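# Hang the long rail on two posts by its hooks

## Task

Place the long rail across the two posts so that the hook on each of its ends sits fully down inside the slot marked in red. At the finish the posts must bear the rail's weight, and only the posts and the robot may be in contact with it. It must stay up without help: if a gripper is still touching it, the rail must neither roll nor drop noticeably once the robot withdraws. A rail that stays in place only because the robot is holding it does not count.

## Robot and tools

Robot and frame. Two arms, left_arm and right_arm, each ending in a two-finger gripper. All positions are in one scene frame, in metres. The origin is on the table surface midway between the arms, +x points out over the table, +z points up, and left_arm sits on the +y side. The names left and right do not refer to sides of a camera image. Orientations are quaternions written w first (qw, qx, qy, qz). In a gripper's own axes, the fingers extend along +z and close along y. end_effector_position is the spot between the finger pads, roughly 1 cm short of the fingertips. The printed position can be somewhat wrong, more so when an arm is stretched far out.

The 16-number row. Both tools that move the arms use the same row: left_arm x, y, z, qw, qx, qy, qz, opening, then right_arm x, y, z, qw, qx, qy, qz, opening. All 16 are always sent, even if one arm should not move. x, y, z and the quaternion are an absolute pose for that gripper in the scene frame, not an offset. Opening runs from -1 (closed) to +1 (fully open, 0.094 m). To keep an arm still, resend exactly the position and quaternion from the last result before it was meant to stay, plus the opening it should hold. To keep an orientation steady, repeat your own commanded quaternion rather than copying the reported one, which can drift.

execute_actions. Argument actions: a list of up to 15 actions; each action is a list of up to 15 rows; each row lasts one control step of 1/30 s. An action always runs 15 steps, so a short action repeats its final row. An empty list just reports the state and images. Per control step the commanded pose is clipped to at most 70 mm and 16 degrees away from the measured pose, so a distant target needs several actions; after an action the arm travels at most to its last clipped pose. Any target more than 0.6 m from the gripper's starting position along one of its own axes gets the action rejected for both arms; a malformed action, or a first action failing that check against the last reported state, cancels the entire call.

move. Argument target: one 16-number row as above (absolute poses). speed: top path speed in m/s, 0.002 to 0.5, default 0.25; rotation is capped at double that value in rad/s. blocking: true or false. Each gripper follows a straight line to its pose, taking the short way round for rotation; both paths finish together, between 0.5 and 10 s, and are cut off at 10 s. Nothing is avoided: not objects, not the other arm. Grippers trail the path, may wander off it, and can exceed speed, mostly near full arm extension. Faster contact means a harder hit; aiming beyond a contact point presses harder. The opening is applied when the move starts. The result adds a move: line with the ending (done, off_target, moving, held, fault) and active limits: limits=paced means the sent pose was clipped; limits=held means a check held some steps back, after which the arm may surge. If only one arm is named, the other finished near its pose. Distances from each pose are listed. With blocking=false you get a result after 0.5 s while motion continues; call wait or stop before sending any new move or execute_actions.

wait. seconds from 0 to 10. Arms keep their last command; a running move continues and the wait ends early when it finishes.

stop. No arguments. Brakes a running move; braking needs distance, more at speed. Fingers keep moving.

zoom_image. camera: cam_high, cam_low, cam_left_wrist or cam_right_wrist. region: [x0, y0, x1, y1] in pixels of that camera's latest image, top-left is (0, 0), at most 504 by 504. All cameras give 896x504 images, returned in that order.

finished_scene. scene: the current scene's number (integer, 1 to 2). It ends the scene for good after the robot holds the last command, and reports success. Replying without any tool call also ends things.

Reading results. The state line shows left_arm: ... | right_arm: ... with position and quaternion. Hand target lines show where each arm is currently being driven. A pose unreachable line means a clearance check altered or blocked that arm's command. Step readings list positions at some steps; HELD with an arm label means that arm's row was partly held back. grip_measured is the finger opening on the command scale; the last Joint positions value is the opening in metres. Readings may be off by about 1 mm per gripper, consistently. Arms usually stop a centimetre or more from the target, mostly below it. Joint limits (rad), base to gripper: waist -2.618 to 3.054, shoulder 0.000 to 3.142, elbow 0.000 to 3.142, wrist pitch -1.571 to 1.571, wrist yaw -1.571 to 1.571, wrist roll -2.094 to 2.094; the elbow cannot fully straighten. When position and orientation conflict, position wins.

Gripping. To hold something, command an opening about 0.03 below grip_measured; smaller gaps grip more lightly. Pads push about 50 to 62 N at most, less on parts thinner than about 2 mm, with a brief spike on first contact.

Heat and faults. Holding loads warms motors, even while you think. MOTOR HOT appears from 75 °C; at 90 °C that arm halts for 10 seconds (OVER-TEMPERATURE FAULT); at 100 °C it goes limp and drops what it holds. FAULT lines can cut short moves, actions or waits.

Cautions. The simulation keeps running while you compose replies; the robot holds its last command meanwhile. Occasional disturbances may tug a held part or shove a loose one. Never knock or place anything off the table. Keep the arms from colliding or pressing on each other. Avoid dropping the rail, slamming it, and pushing hard into the posts.

Each tool is called after "Emit:" by a JSON object that holds its "name" and its "arguments".

## Session

Emit:
{"name": "execute_actions", "arguments": {"actions": []}}

Scene clock: 0.00 s.
left_arm: end_effector_position=(+0.2062, -0.1038, +0.1123) grip_measured=+1.000 end_effector_quat_wxyz=(-0.014, +0.420, +0.900, -0.118) | right_arm: end_effector_position=(+0.5258, -0.4588, +0.2364) grip_measured=+1.000 end_effector_quat_wxyz=(+0.578, +0.718, +0.127, +0.367)
Joint positions: left_arm=[-0.782  2.286  2.195 -1.383  0.217 -0.106  0.094] | right_arm=[0.195 2.048 1.405 0.546 0.877 2.037 0.094]
Joint velocities: left_arm=[-0.012 -0.022 -0.007 -0.037 -0.007 -0.007  0.   ] | right_arm=[ 0.002 -0.007  0.002 -0.037 -0.007  0.007  0.   ]
Motor temperatures (°C, as the motors report them): left_arm=[26 25 24 24 24 24] | right_arm=[26 26 26 25 24 25]
Hand target (left_arm): +0.208, -0.107, +0.123; -0.000, +0.422, +0.898, -0.126
Hand target (right_arm): +0.525, -0.459, +0.241; +0.580, +0.717, +0.128, +0.365

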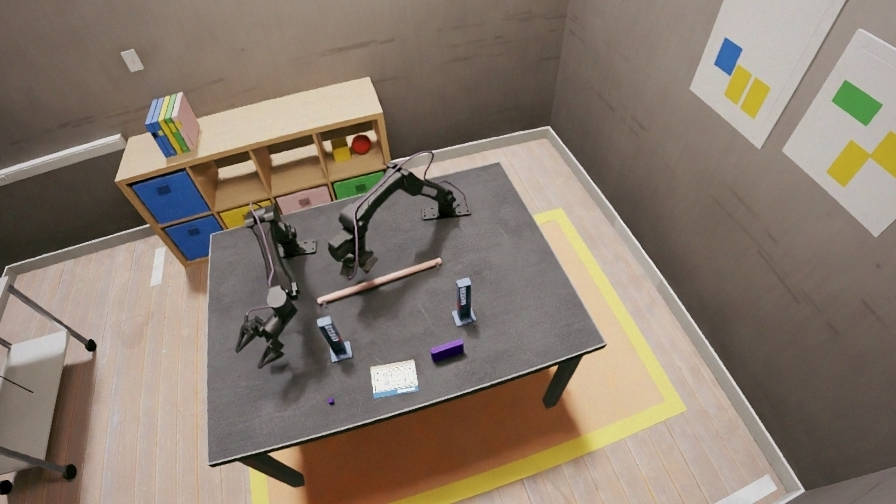

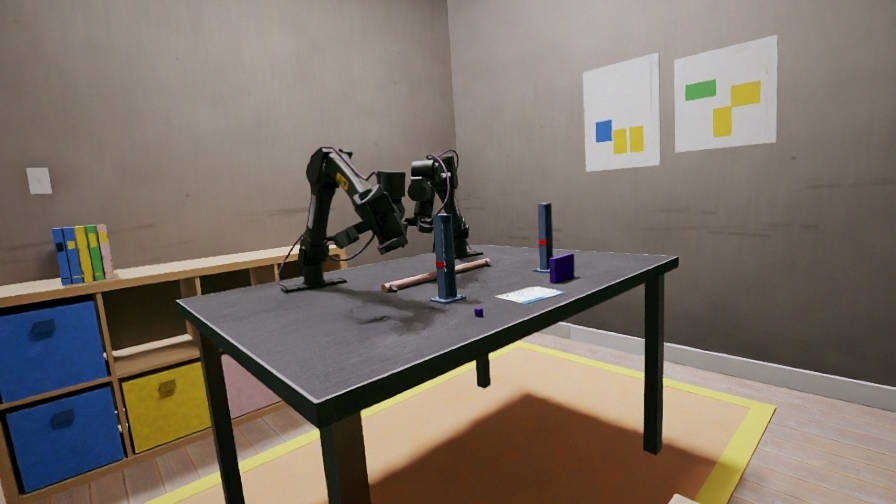

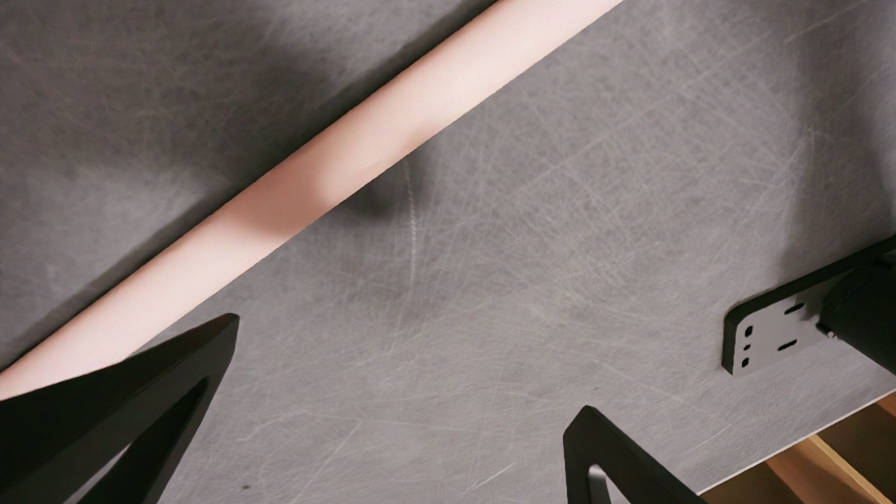

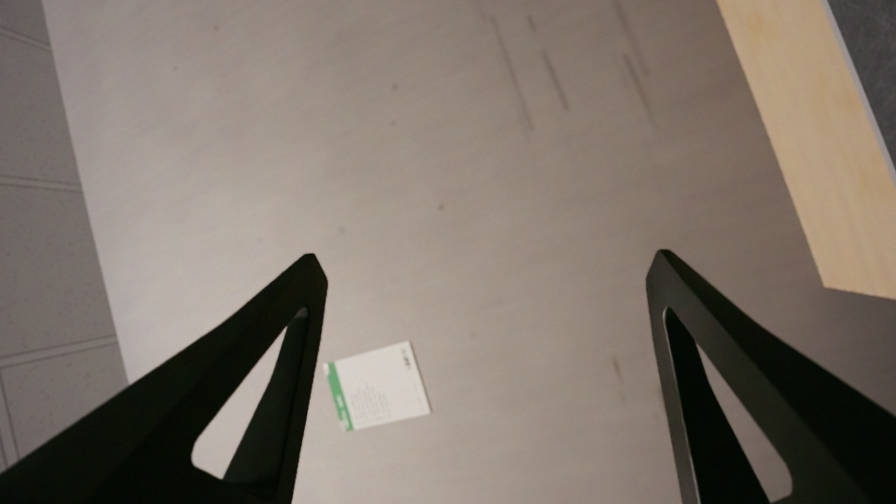

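Emit:
{"name": "zoom_image", "arguments": {"camera": "cam_high", "region": [290, 230, 510, 380]}}

Emit:
{"name": "zoom_image", "arguments": {"camera": "cam_low", "region": [360, 190, 600, 320]}}

Region (290, 230, 510, 380) of cam_high's 896x504 image, scaled by 2.291, with more detail than that image has; it fills the top 344 rows of this view, and the rest is white.

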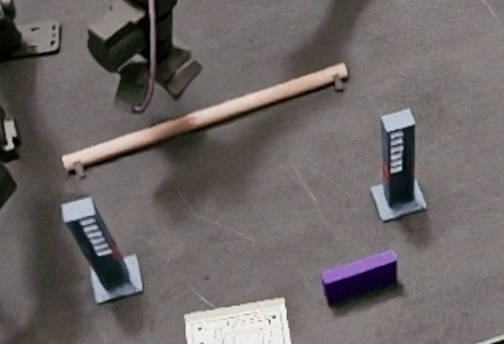

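Region (360, 190, 600, 320) of cam_low's 896x504 image, scaled by 2.100, with more detail than that image has; it fills the top 273 rows of this view, and the rest is white.

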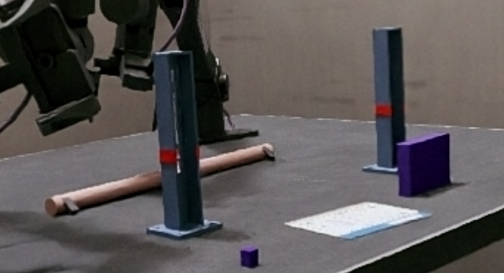

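Emit:
{"name": "move", "arguments": {"target": [0.2,0.2,0.27,0,0,1,0,1,0.2,-0.3,0.27,0,0,1,0,1]}}

Scene clock: 6.73 s.
left_arm: end_effector_position=(+0.2029, +0.1924, +0.2657) grip_measured=+1.000 end_effector_quat_wxyz=(+0.135, +0.006, +0.988, -0.070) | right_arm: end_effector_position=(+0.2062, -0.3013, +0.2626) grip_measured=+1.000 end_effector_quat_wxyz=(+0.142, +0.016, +0.989, +0.039)
Joint positions: left_arm=[-0.25   1.35   1.635 -1.552  0.015 -0.425  0.094] | right_arm=[ 0.326  1.33   1.609 -1.555 -0.02   0.216  0.094]
Joint velocities: left_arm=[-0.012  0.002 -0.017 -0.022 -0.022 -0.066  0.   ] | right_arm=[ 0.002  0.002  0.002  0.022  0.051 -0.037  0.   ]
Motor temperatures (°C, as the motors report them): left_arm=[26 27 24 25 24 24] | right_arm=[26 28 27 26 24 25]
Hand target (left_arm): +0.200, +0.200, +0.268; +0.142, +0.001, +0.988, -0.063
Hand target (right_arm): +0.201, -0.302, +0.263; +0.145, +0.006, +0.989, +0.034
Off the commanded pose (left_arm): 0.009 m, 17 deg; orientation clipped at the last step of the last action.
Off the commanded pose (right_arm): 0.010 m, 17 deg; orientation clipped at the last step of the last action.
joint sent to its limit (left arm) — the command would take joint 4 (wrist pitch) past its lower limit, so that joint was sent only as far as its limit.
joint sent to its limit (right arm) — the command would take joint 4 (wrist pitch) past its lower limit, so that joint was sent only as far as its limit.
move: off_target (left_arm, right_arm); limits=paced

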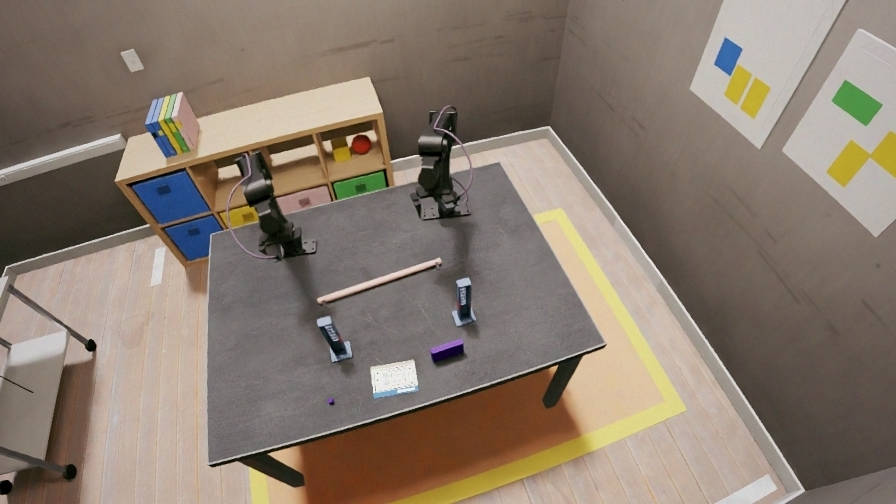

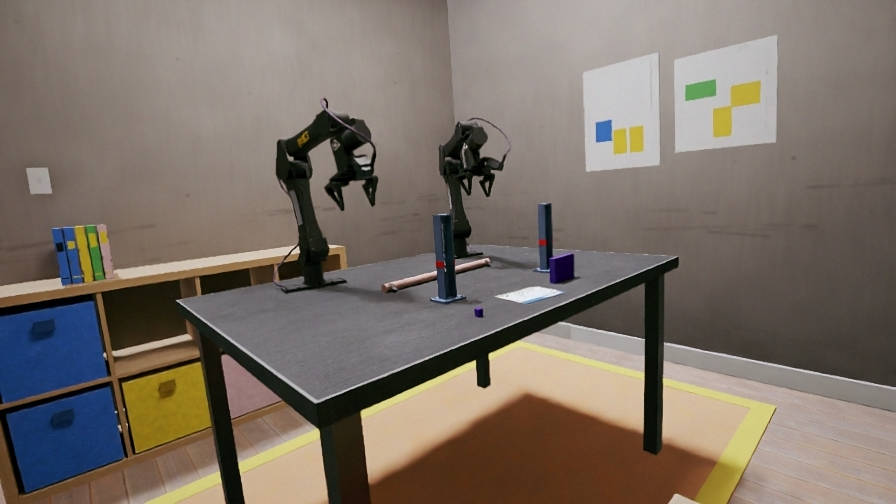

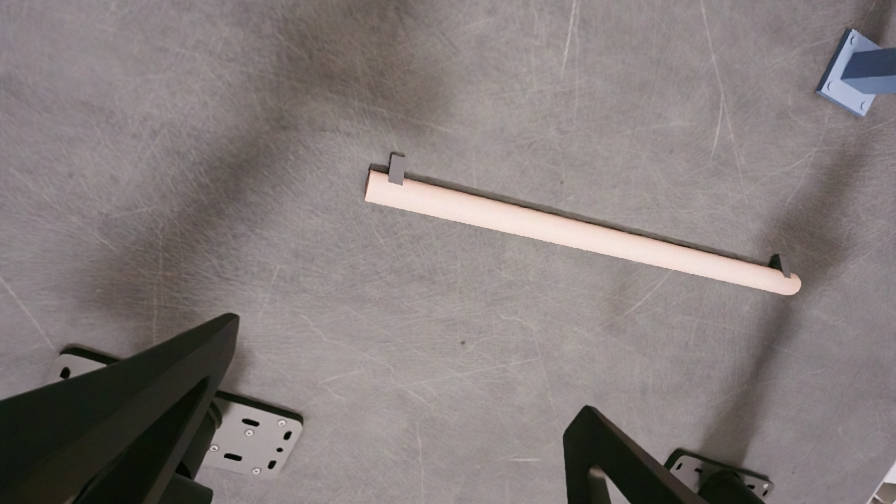

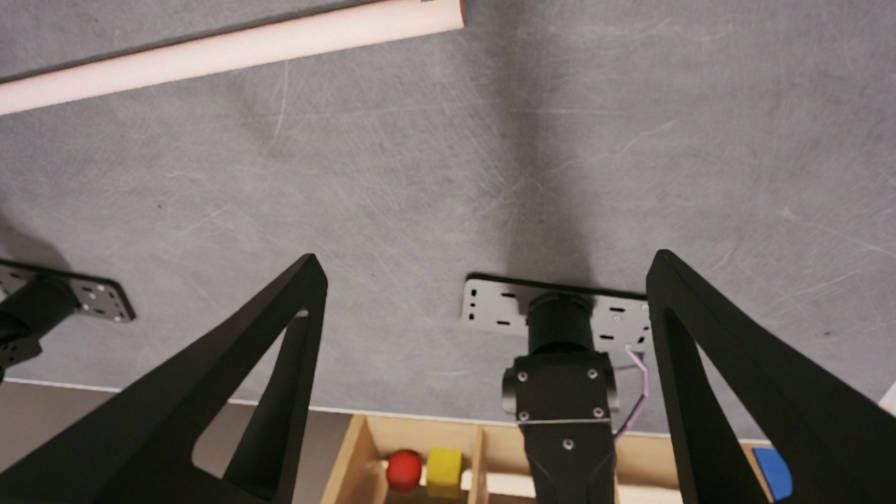

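Emit:
{"name": "move", "arguments": {"target": [0.3,0.27,0.2,0.707,0,0.707,0,1,0.3,-0.27,0.2,0.707,0,0.707,0,1]}}

Scene clock: 10.73 s.
left_arm: end_effector_position=(+0.2983, +0.2700, +0.2043) grip_measured=+1.000 end_effector_quat_wxyz=(+0.708, +0.005, +0.707, +0.008) | right_arm: end_effector_position=(+0.2998, -0.2701, +0.2131) grip_measured=+1.000 end_effector_quat_wxyz=(+0.711, +0.006, +0.703, +0.011)
Joint positions: left_arm=[-0.036  0.929  0.165  0.765 -0.226  0.02   0.094] | right_arm=[0.603 1.096 0.252 0.857 0.451 0.018 0.094]
Joint velocities: left_arm=[ 0.007  0.002  0.012  0.007 -0.037  0.051  0.   ] | right_arm=[-0.002 -0.012  0.002  0.022 -0.081 -0.095  0.   ]
Motor temperatures (°C, as the motors report them): left_arm=[26 27 24 26 24 24] | right_arm=[26 28 27 27 24 25]
Hand target (left_arm): +0.298, +0.271, +0.203; +0.709, +0.010, +0.705, +0.012
Hand target (right_arm): +0.298, -0.269, +0.205; +0.706, +0.000, +0.708, +0.006
Off the commanded pose (left_arm): 0.005 m, 1 deg.
Off the commanded pose (right_arm): 0.013 m, 2 deg.
move: off_target (right_arm)

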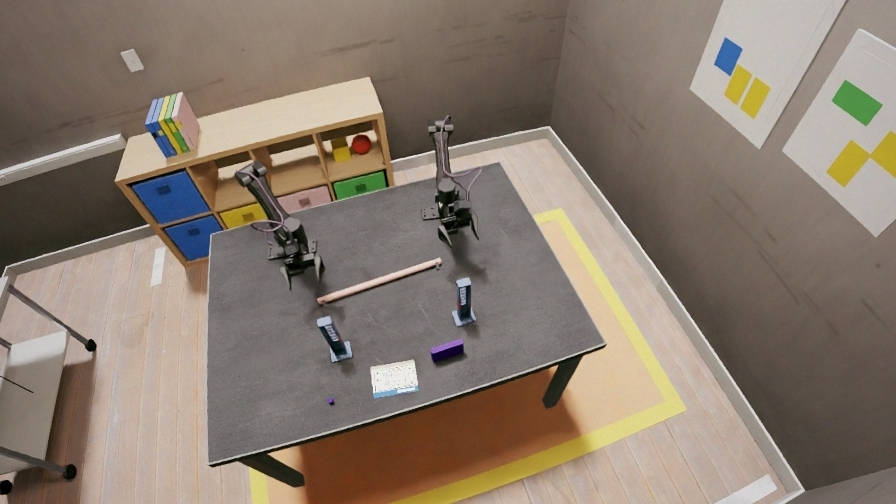

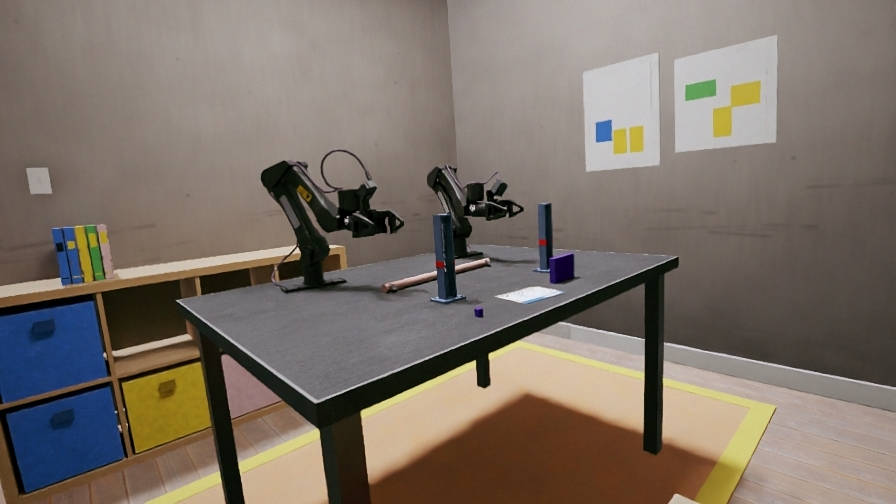

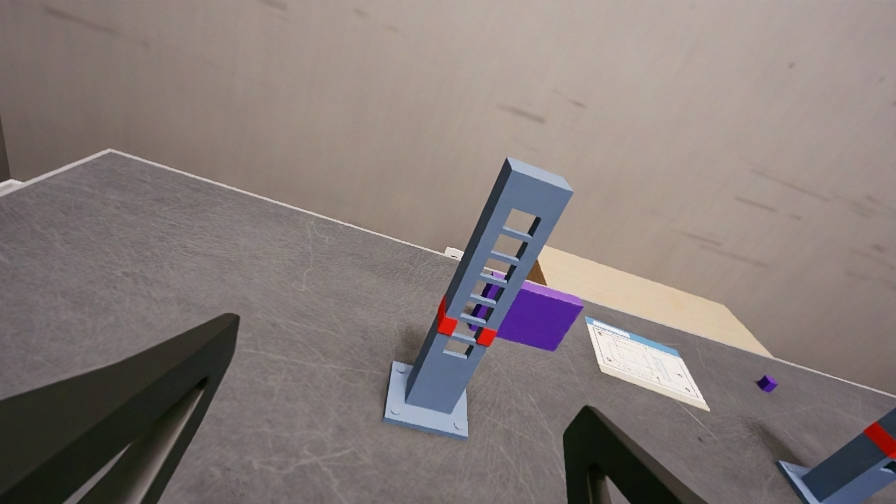

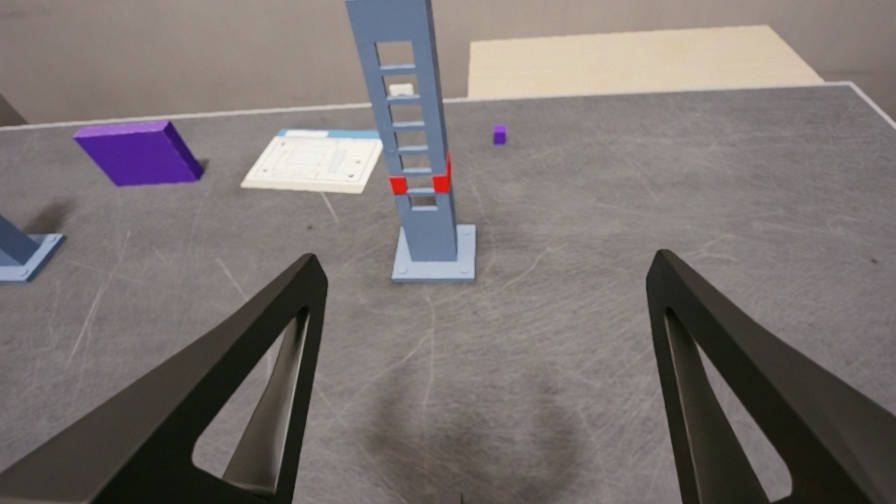

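Emit:
{"name": "move", "arguments": {"target": [0.31,0.13,0.12,0,0.707,0.707,0,1,0.335,-0.2,0.12,0,-0.707,0.707,0,1]}}

Scene clock: 16.10 s.
left_arm: end_effector_position=(+0.3106, +0.1324, +0.1107) grip_measured=+1.000 end_effector_quat_wxyz=(+0.005, +0.700, +0.714, -0.019) | right_arm: end_effector_position=(+0.3383, -0.2023, +0.1104) grip_measured=+1.000 end_effector_quat_wxyz=(+0.004, +0.698, -0.716, +0.001)
Joint positions: left_arm=[-0.262  1.986  1.741 -1.329  0.04   1.103  0.094] | right_arm=[ 0.521  2.1    1.908 -1.385  0.005 -1.17   0.094]
Joint velocities: left_arm=[ 0.002 -0.007 -0.017 -0.007  0.022  0.022  0.   ] | right_arm=[-0.012  0.017 -0.017  0.007 -0.007 -0.051  0.   ]
Motor temperatures (°C, as the motors report them): left_arm=[26 27 25 26 24 24] | right_arm=[26 28 28 27 24 25]
Hand target (left_arm): +0.313, +0.129, +0.117; +0.010, +0.706, +0.708, -0.015
Hand target (right_arm): +0.339, -0.198, +0.114; +0.001, +0.704, -0.710, +0.001
Off the commanded pose (left_arm): 0.010 m, 3 deg.
Off the commanded pose (right_arm): 0.010 m, 2 deg.
move: off_target (left_arm)

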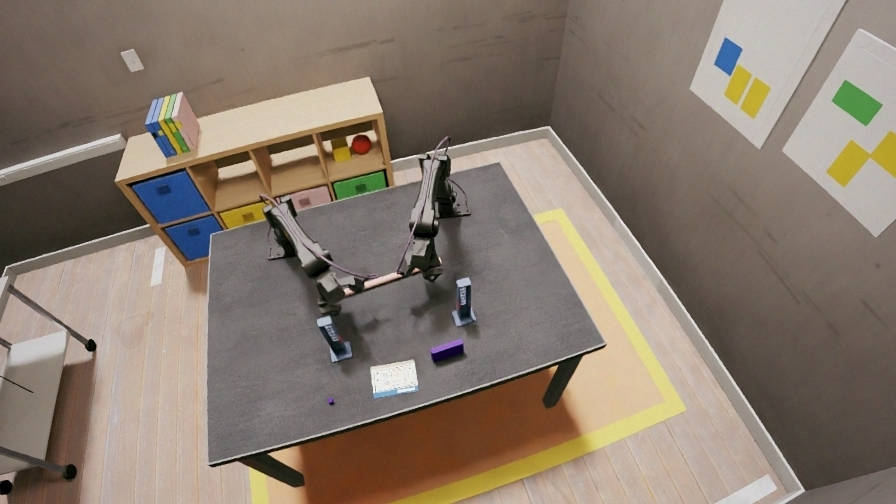

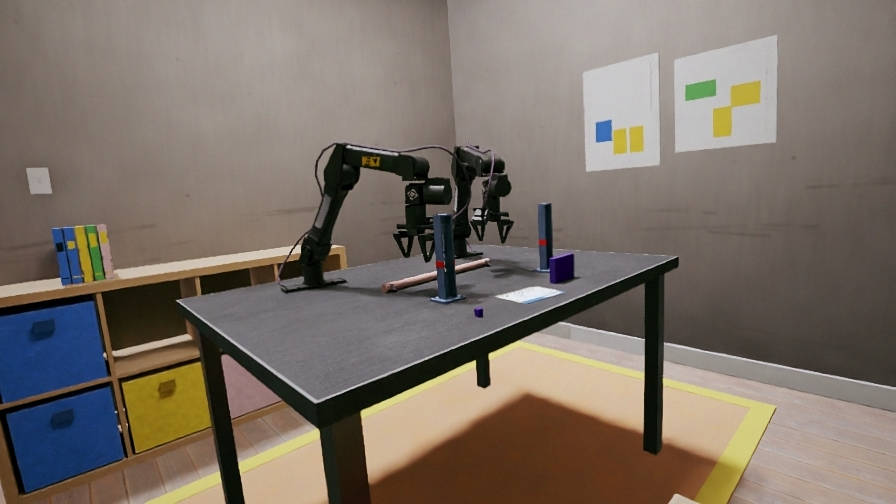

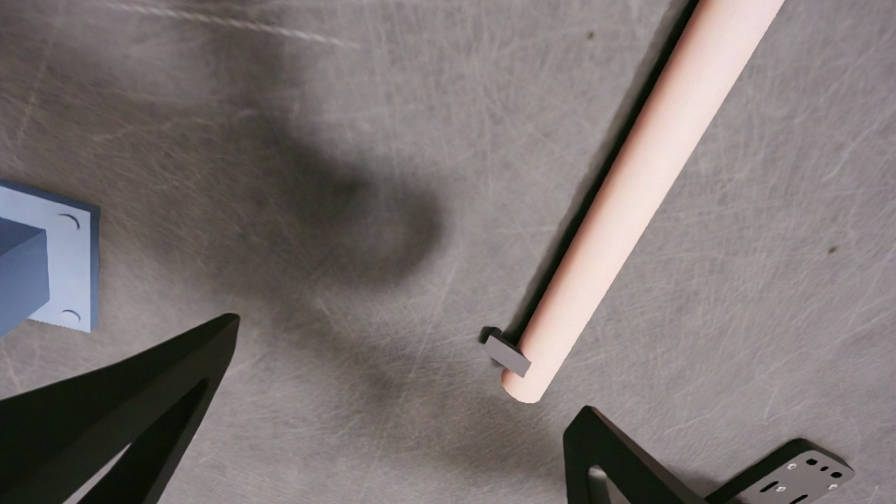

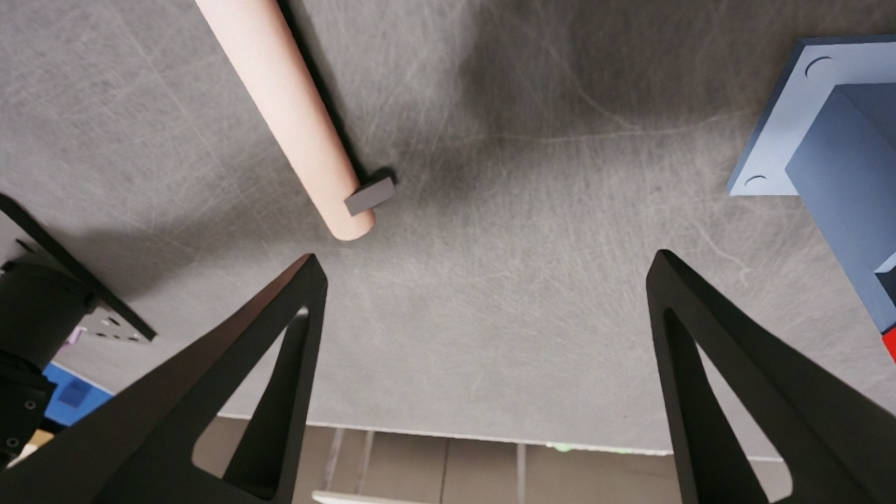

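Emit:
{"name": "move", "arguments": {"target": [0.235,0.13,0.08,0,0.735,0.678,0,1,0.262,-0.2,0.08,0,-0.678,0.735,0,1]}}

Scene clock: 17.57 s.
left_arm: end_effector_position=(+0.2327, +0.1308, +0.0741) grip_measured=+1.000 end_effector_quat_wxyz=(-0.017, +0.737, +0.676, -0.009) | right_arm: end_effector_position=(+0.2653, -0.2019, +0.0763) grip_measured=+1.000 end_effector_quat_wxyz=(+0.009, +0.679, -0.734, -0.000)
Joint positions: left_arm=[-0.394  1.778  1.32  -1.15   0.008  1.078  0.094] | right_arm=[ 0.602  1.854  1.425 -1.16   0.005 -1.036  0.094]
Joint velocities: left_arm=[-0.017  0.002 -0.017  0.081 -0.022 -0.037  0.   ] | right_arm=[-0.002  0.002 -0.022  0.022 -0.037 -0.066  0.   ]
Motor temperatures (°C, as the motors report them): left_arm=[26 27 25 26 24 24] | right_arm=[26 28 28 27 24 25]
Hand target (left_arm): +0.235, +0.129, +0.080; -0.001, +0.735, +0.678, -0.002
Hand target (right_arm): +0.263, -0.199, +0.079; -0.000, +0.678, -0.735, -0.002
Off the commanded pose (left_arm): 0.006 m, 2 deg.
Off the commanded pose (right_arm): 0.005 m, 1 deg.
move: done

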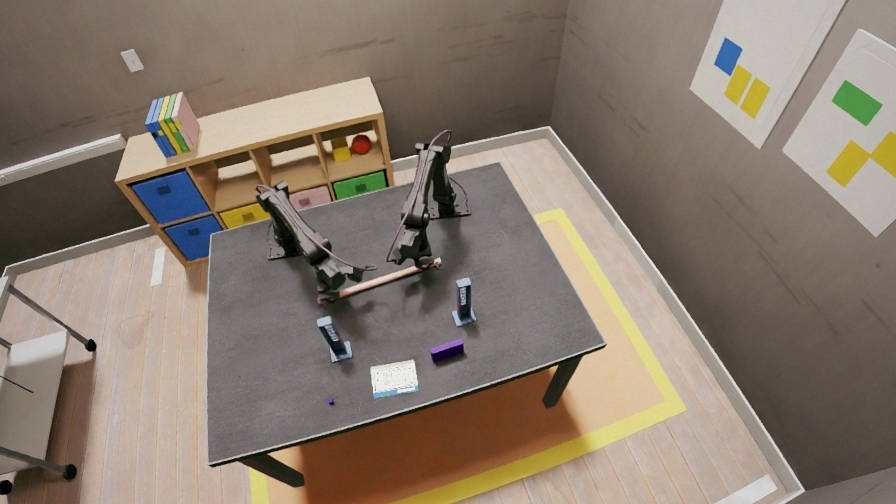

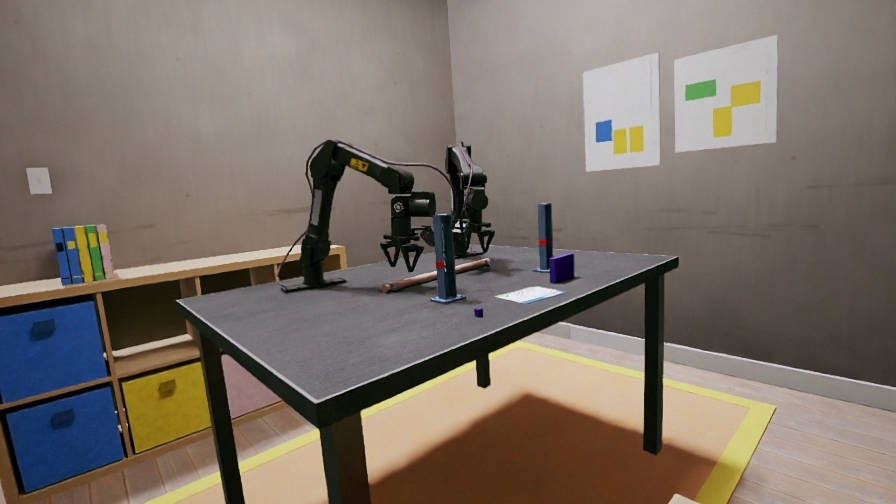

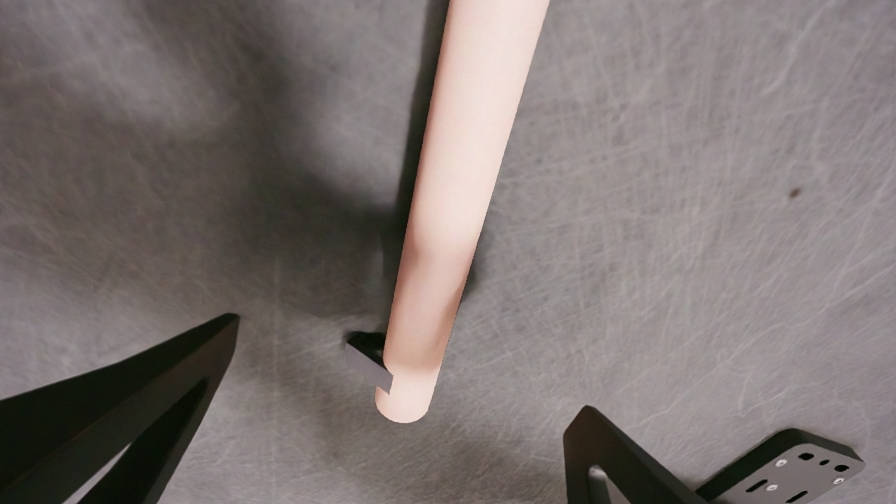

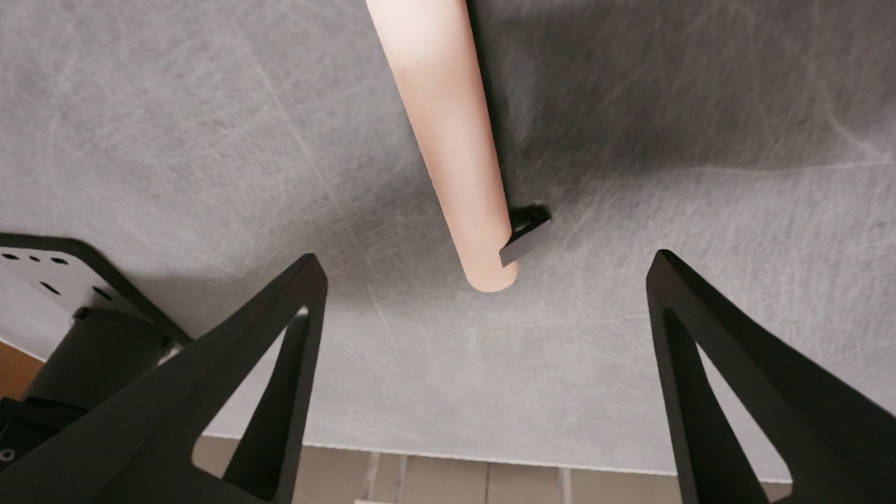

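Emit:
{"name": "move", "arguments": {"target": [0.237,0.12,0.035,0,0.72,0.694,0,1,0.258,-0.19,0.033,0,-0.694,0.72,0,1], "speed": 0.1}}

Scene clock: 18.70 s.
left_arm: end_effector_position=(+0.2362, +0.1229, +0.0373) grip_measured=+1.000 end_effector_quat_wxyz=(-0.005, +0.720, +0.694, -0.004) | right_arm: end_effector_position=(+0.2614, -0.1926, +0.0368) grip_measured=+1.000 end_effector_quat_wxyz=(-0.000, +0.690, -0.724, +0.003)
Joint positions: left_arm=[-0.41   1.82   1.22  -0.982  0.006  1.013  0.094] | right_arm=[ 0.632  1.877  1.293 -0.984  0.006 -1.036  0.094]
Joint velocities: left_arm=[-0.007 -0.007 -0.007  0.037 -0.037  0.037  0.   ] | right_arm=[ 0.002 -0.012 -0.007  0.037 -0.051 -0.051  0.   ]
Motor temperatures (°C, as the motors report them): left_arm=[26 27 25 26 24 24] | right_arm=[26 29 28 27 24 25]
Hand target (left_arm): +0.237, +0.120, +0.035; -0.000, +0.720, +0.694, -0.000
Hand target (right_arm): +0.259, -0.189, +0.033; +0.000, +0.694, -0.720, -0.001
Off the commanded pose (left_arm): 0.004 m, 1 deg.
Off the commanded pose (right_arm): 0.006 m, 1 deg.
move: done

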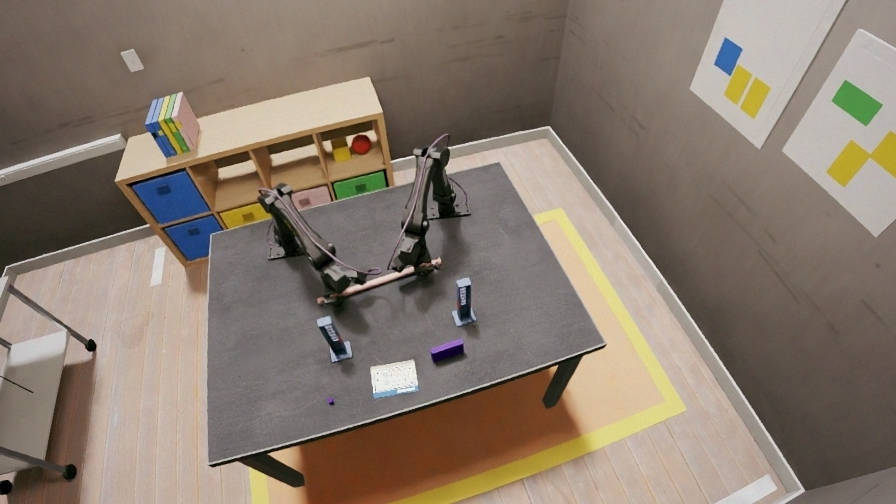

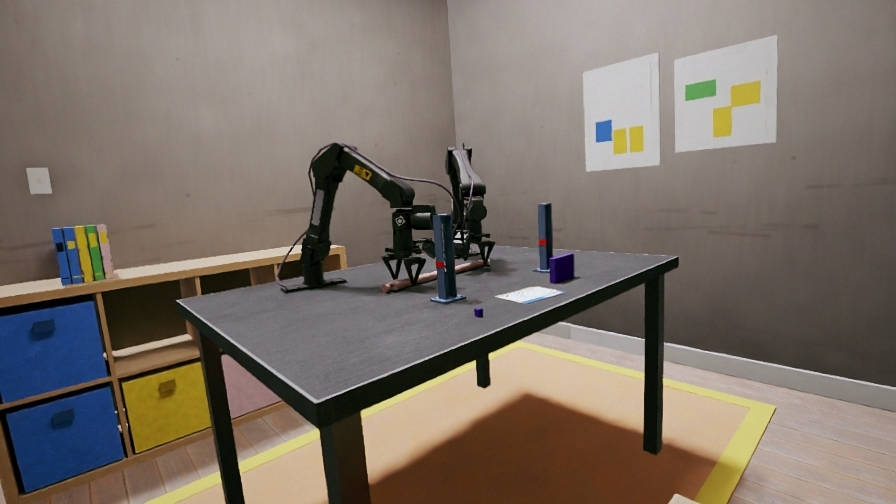

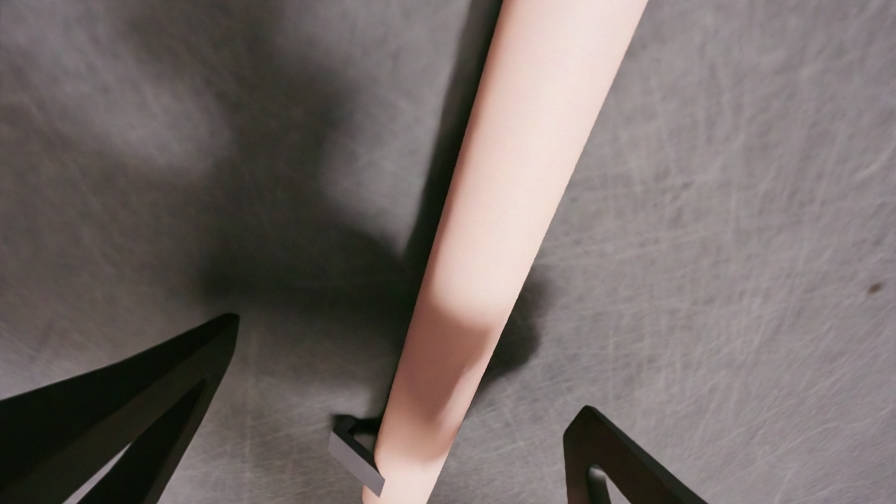

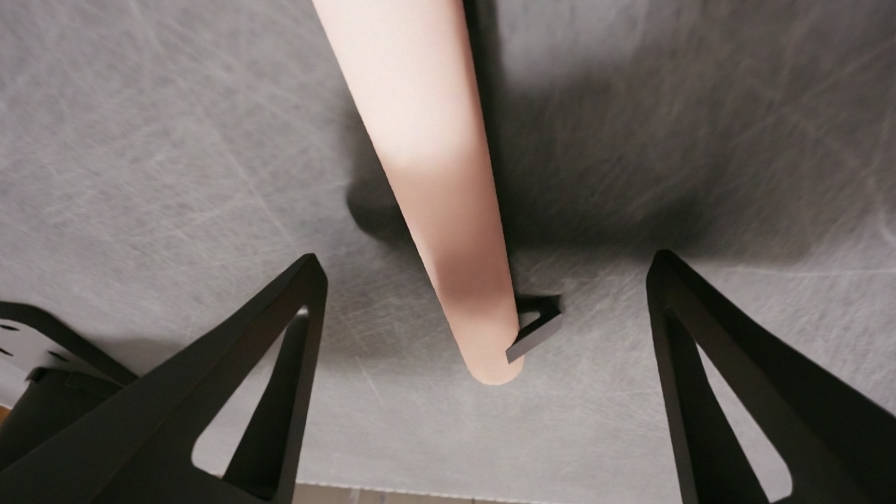

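Emit:
{"name": "move", "arguments": {"target": [0.231,0.12,0.013,0,0.72,0.694,0,0.6,0.255,-0.19,0.012,0,-0.694,0.72,0,0.6], "speed": 0.05}}

Emit:
{"name": "move", "arguments": {"target": [0.231,0.12,0.013,0,0.72,0.694,0,-0.55,0.255,-0.19,0.012,0,-0.694,0.72,0,-0.55]}}

Scene clock: 19.97 s.
left_arm: end_effector_position=(+0.2310, +0.1226, +0.0160) grip_measured=+0.602 end_effector_quat_wxyz=(-0.003, +0.720, +0.694, -0.003) | right_arm: end_effector_position=(+0.2609, -0.1923, +0.0193) grip_measured=+0.602 end_effector_quat_wxyz=(-0.006, +0.691, -0.723, +0.006)
Joint positions: left_arm=[-0.42   1.834  1.146 -0.891  0.005  1.002  0.075] | right_arm=[ 0.635  1.89   1.235 -0.901  0.008 -1.036  0.075]
Joint velocities: left_arm=[ 0.012 -0.007  0.022 -0.007 -0.022 -0.066  0.   ] | right_arm=[-0.012 -0.012 -0.012  0.051 -0.037  0.037  0.001]
Motor temperatures (°C, as the motors report them): left_arm=[26 28 25 26 24 24] | right_arm=[26 29 28 27 24 25]
Hand target (left_arm): +0.231, +0.120, +0.013; -0.000, +0.720, +0.694, -0.000
Hand target (right_arm): +0.255, -0.190, +0.012; +0.000, +0.694, -0.720, -0.000
Off the commanded pose (left_arm): 0.004 m, 1 deg.
Off the commanded pose (right_arm): 0.010 m, 1 deg.
move: done

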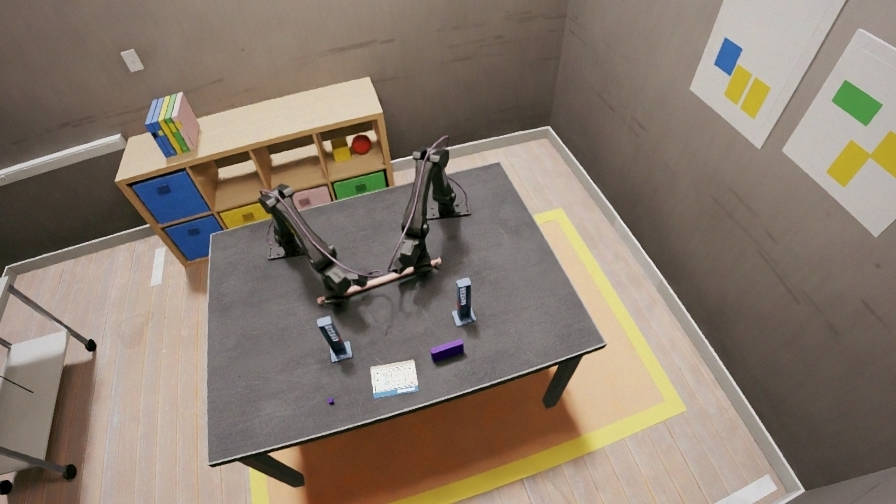

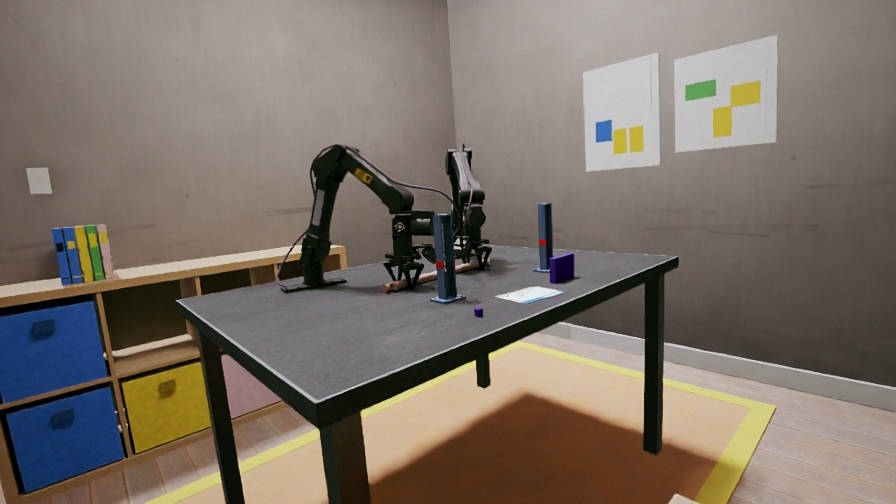

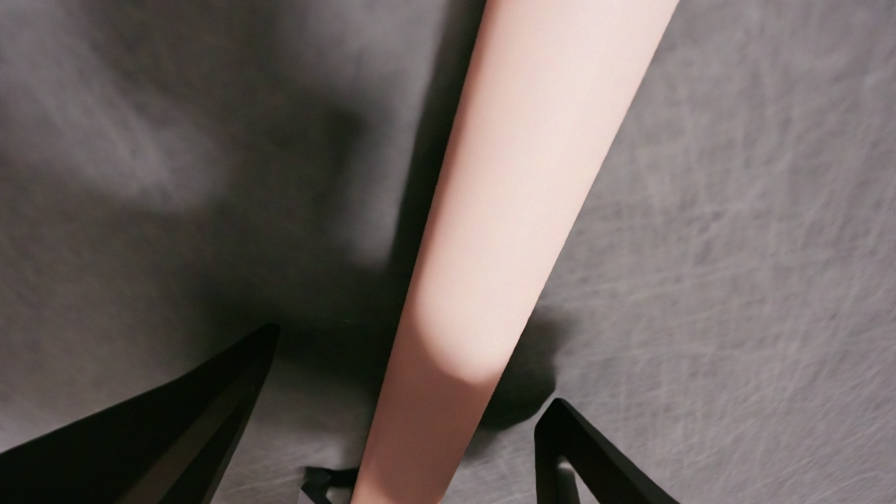

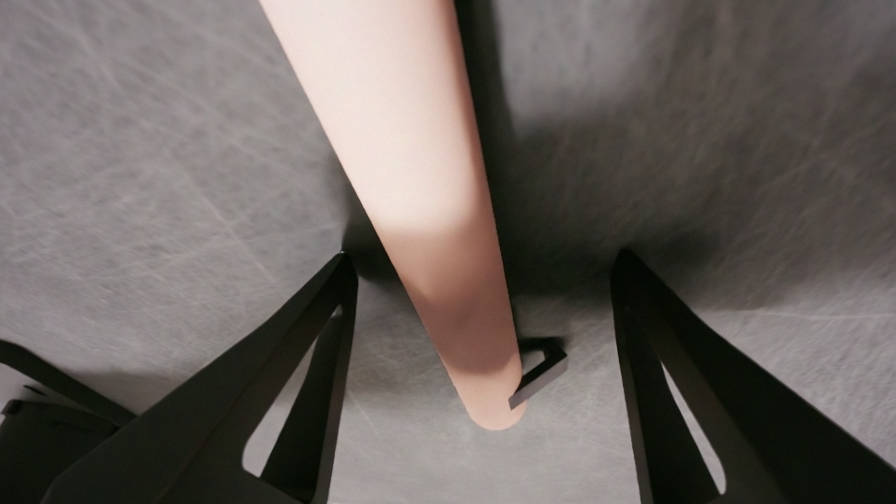

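Scene clock: 20.67 s.
left_arm: end_effector_position=(+0.2337, +0.1227, +0.0160) grip_measured=-0.497 end_effector_quat_wxyz=(+0.001, +0.717, +0.697, +0.001) | right_arm: end_effector_position=(+0.2588, -0.1931, +0.0190) grip_measured=-0.470 end_effector_quat_wxyz=(-0.002, +0.696, -0.718, +0.005)
Joint positions: left_arm=[-0.419  1.834  1.146 -0.882 -0.002  0.994  0.024] | right_arm=[ 0.636  1.89   1.234 -0.907  0.009 -1.05   0.025]
Joint velocities: left_arm=[-0.007 -0.002  0.027 -0.007  0.007  0.007  0.   ] | right_arm=[ 0.007  0.012  0.007  0.007 -0.007 -0.081  0.   ]
Motor temperatures (°C, as the motors report them): left_arm=[26 28 25 26 24 24] | right_arm=[26 29 28 27 24 25]
Hand target (left_arm): +0.231, +0.120, +0.013; -0.000, +0.720, +0.694, -0.000
Hand target (right_arm): +0.255, -0.190, +0.012; +0.000, +0.694, -0.720, -0.000
Off the commanded pose (left_arm): 0.005 m, 1 deg.
Off the commanded pose (right_arm): 0.009 m, 1 deg.
move: done

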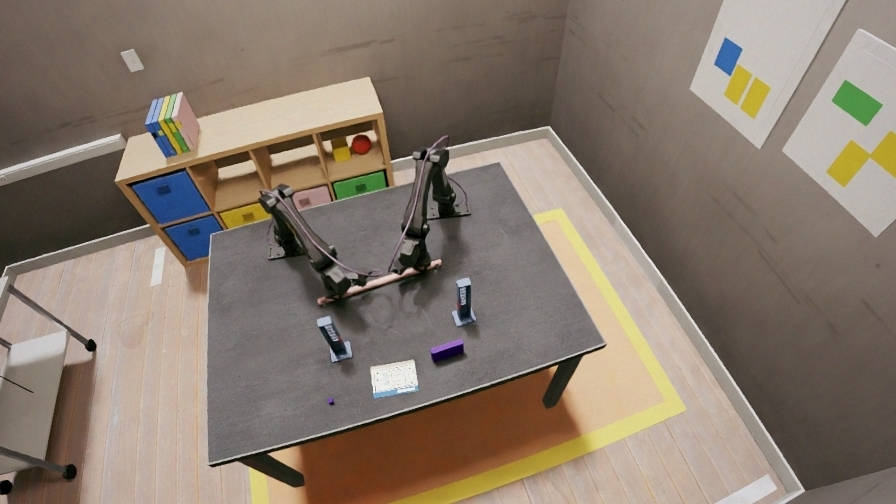

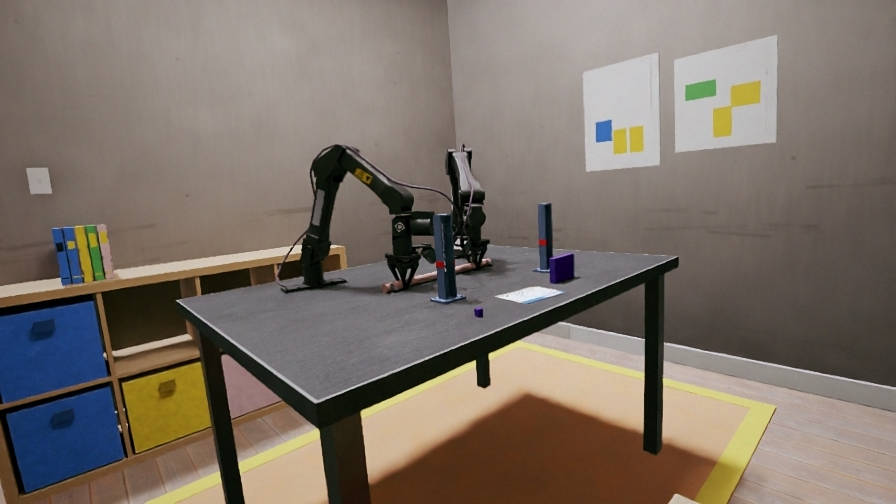

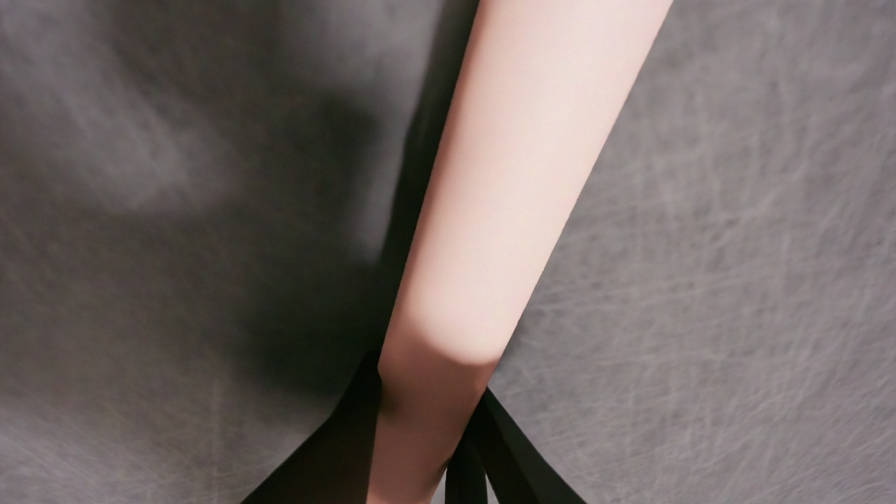

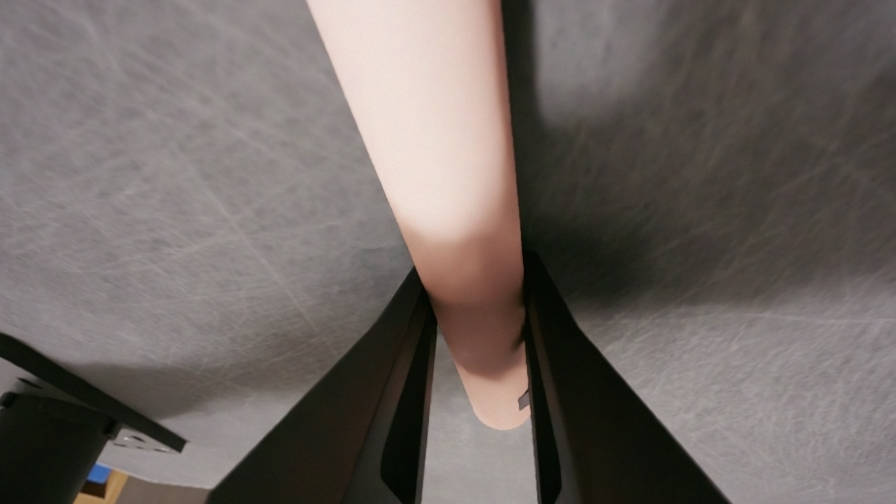

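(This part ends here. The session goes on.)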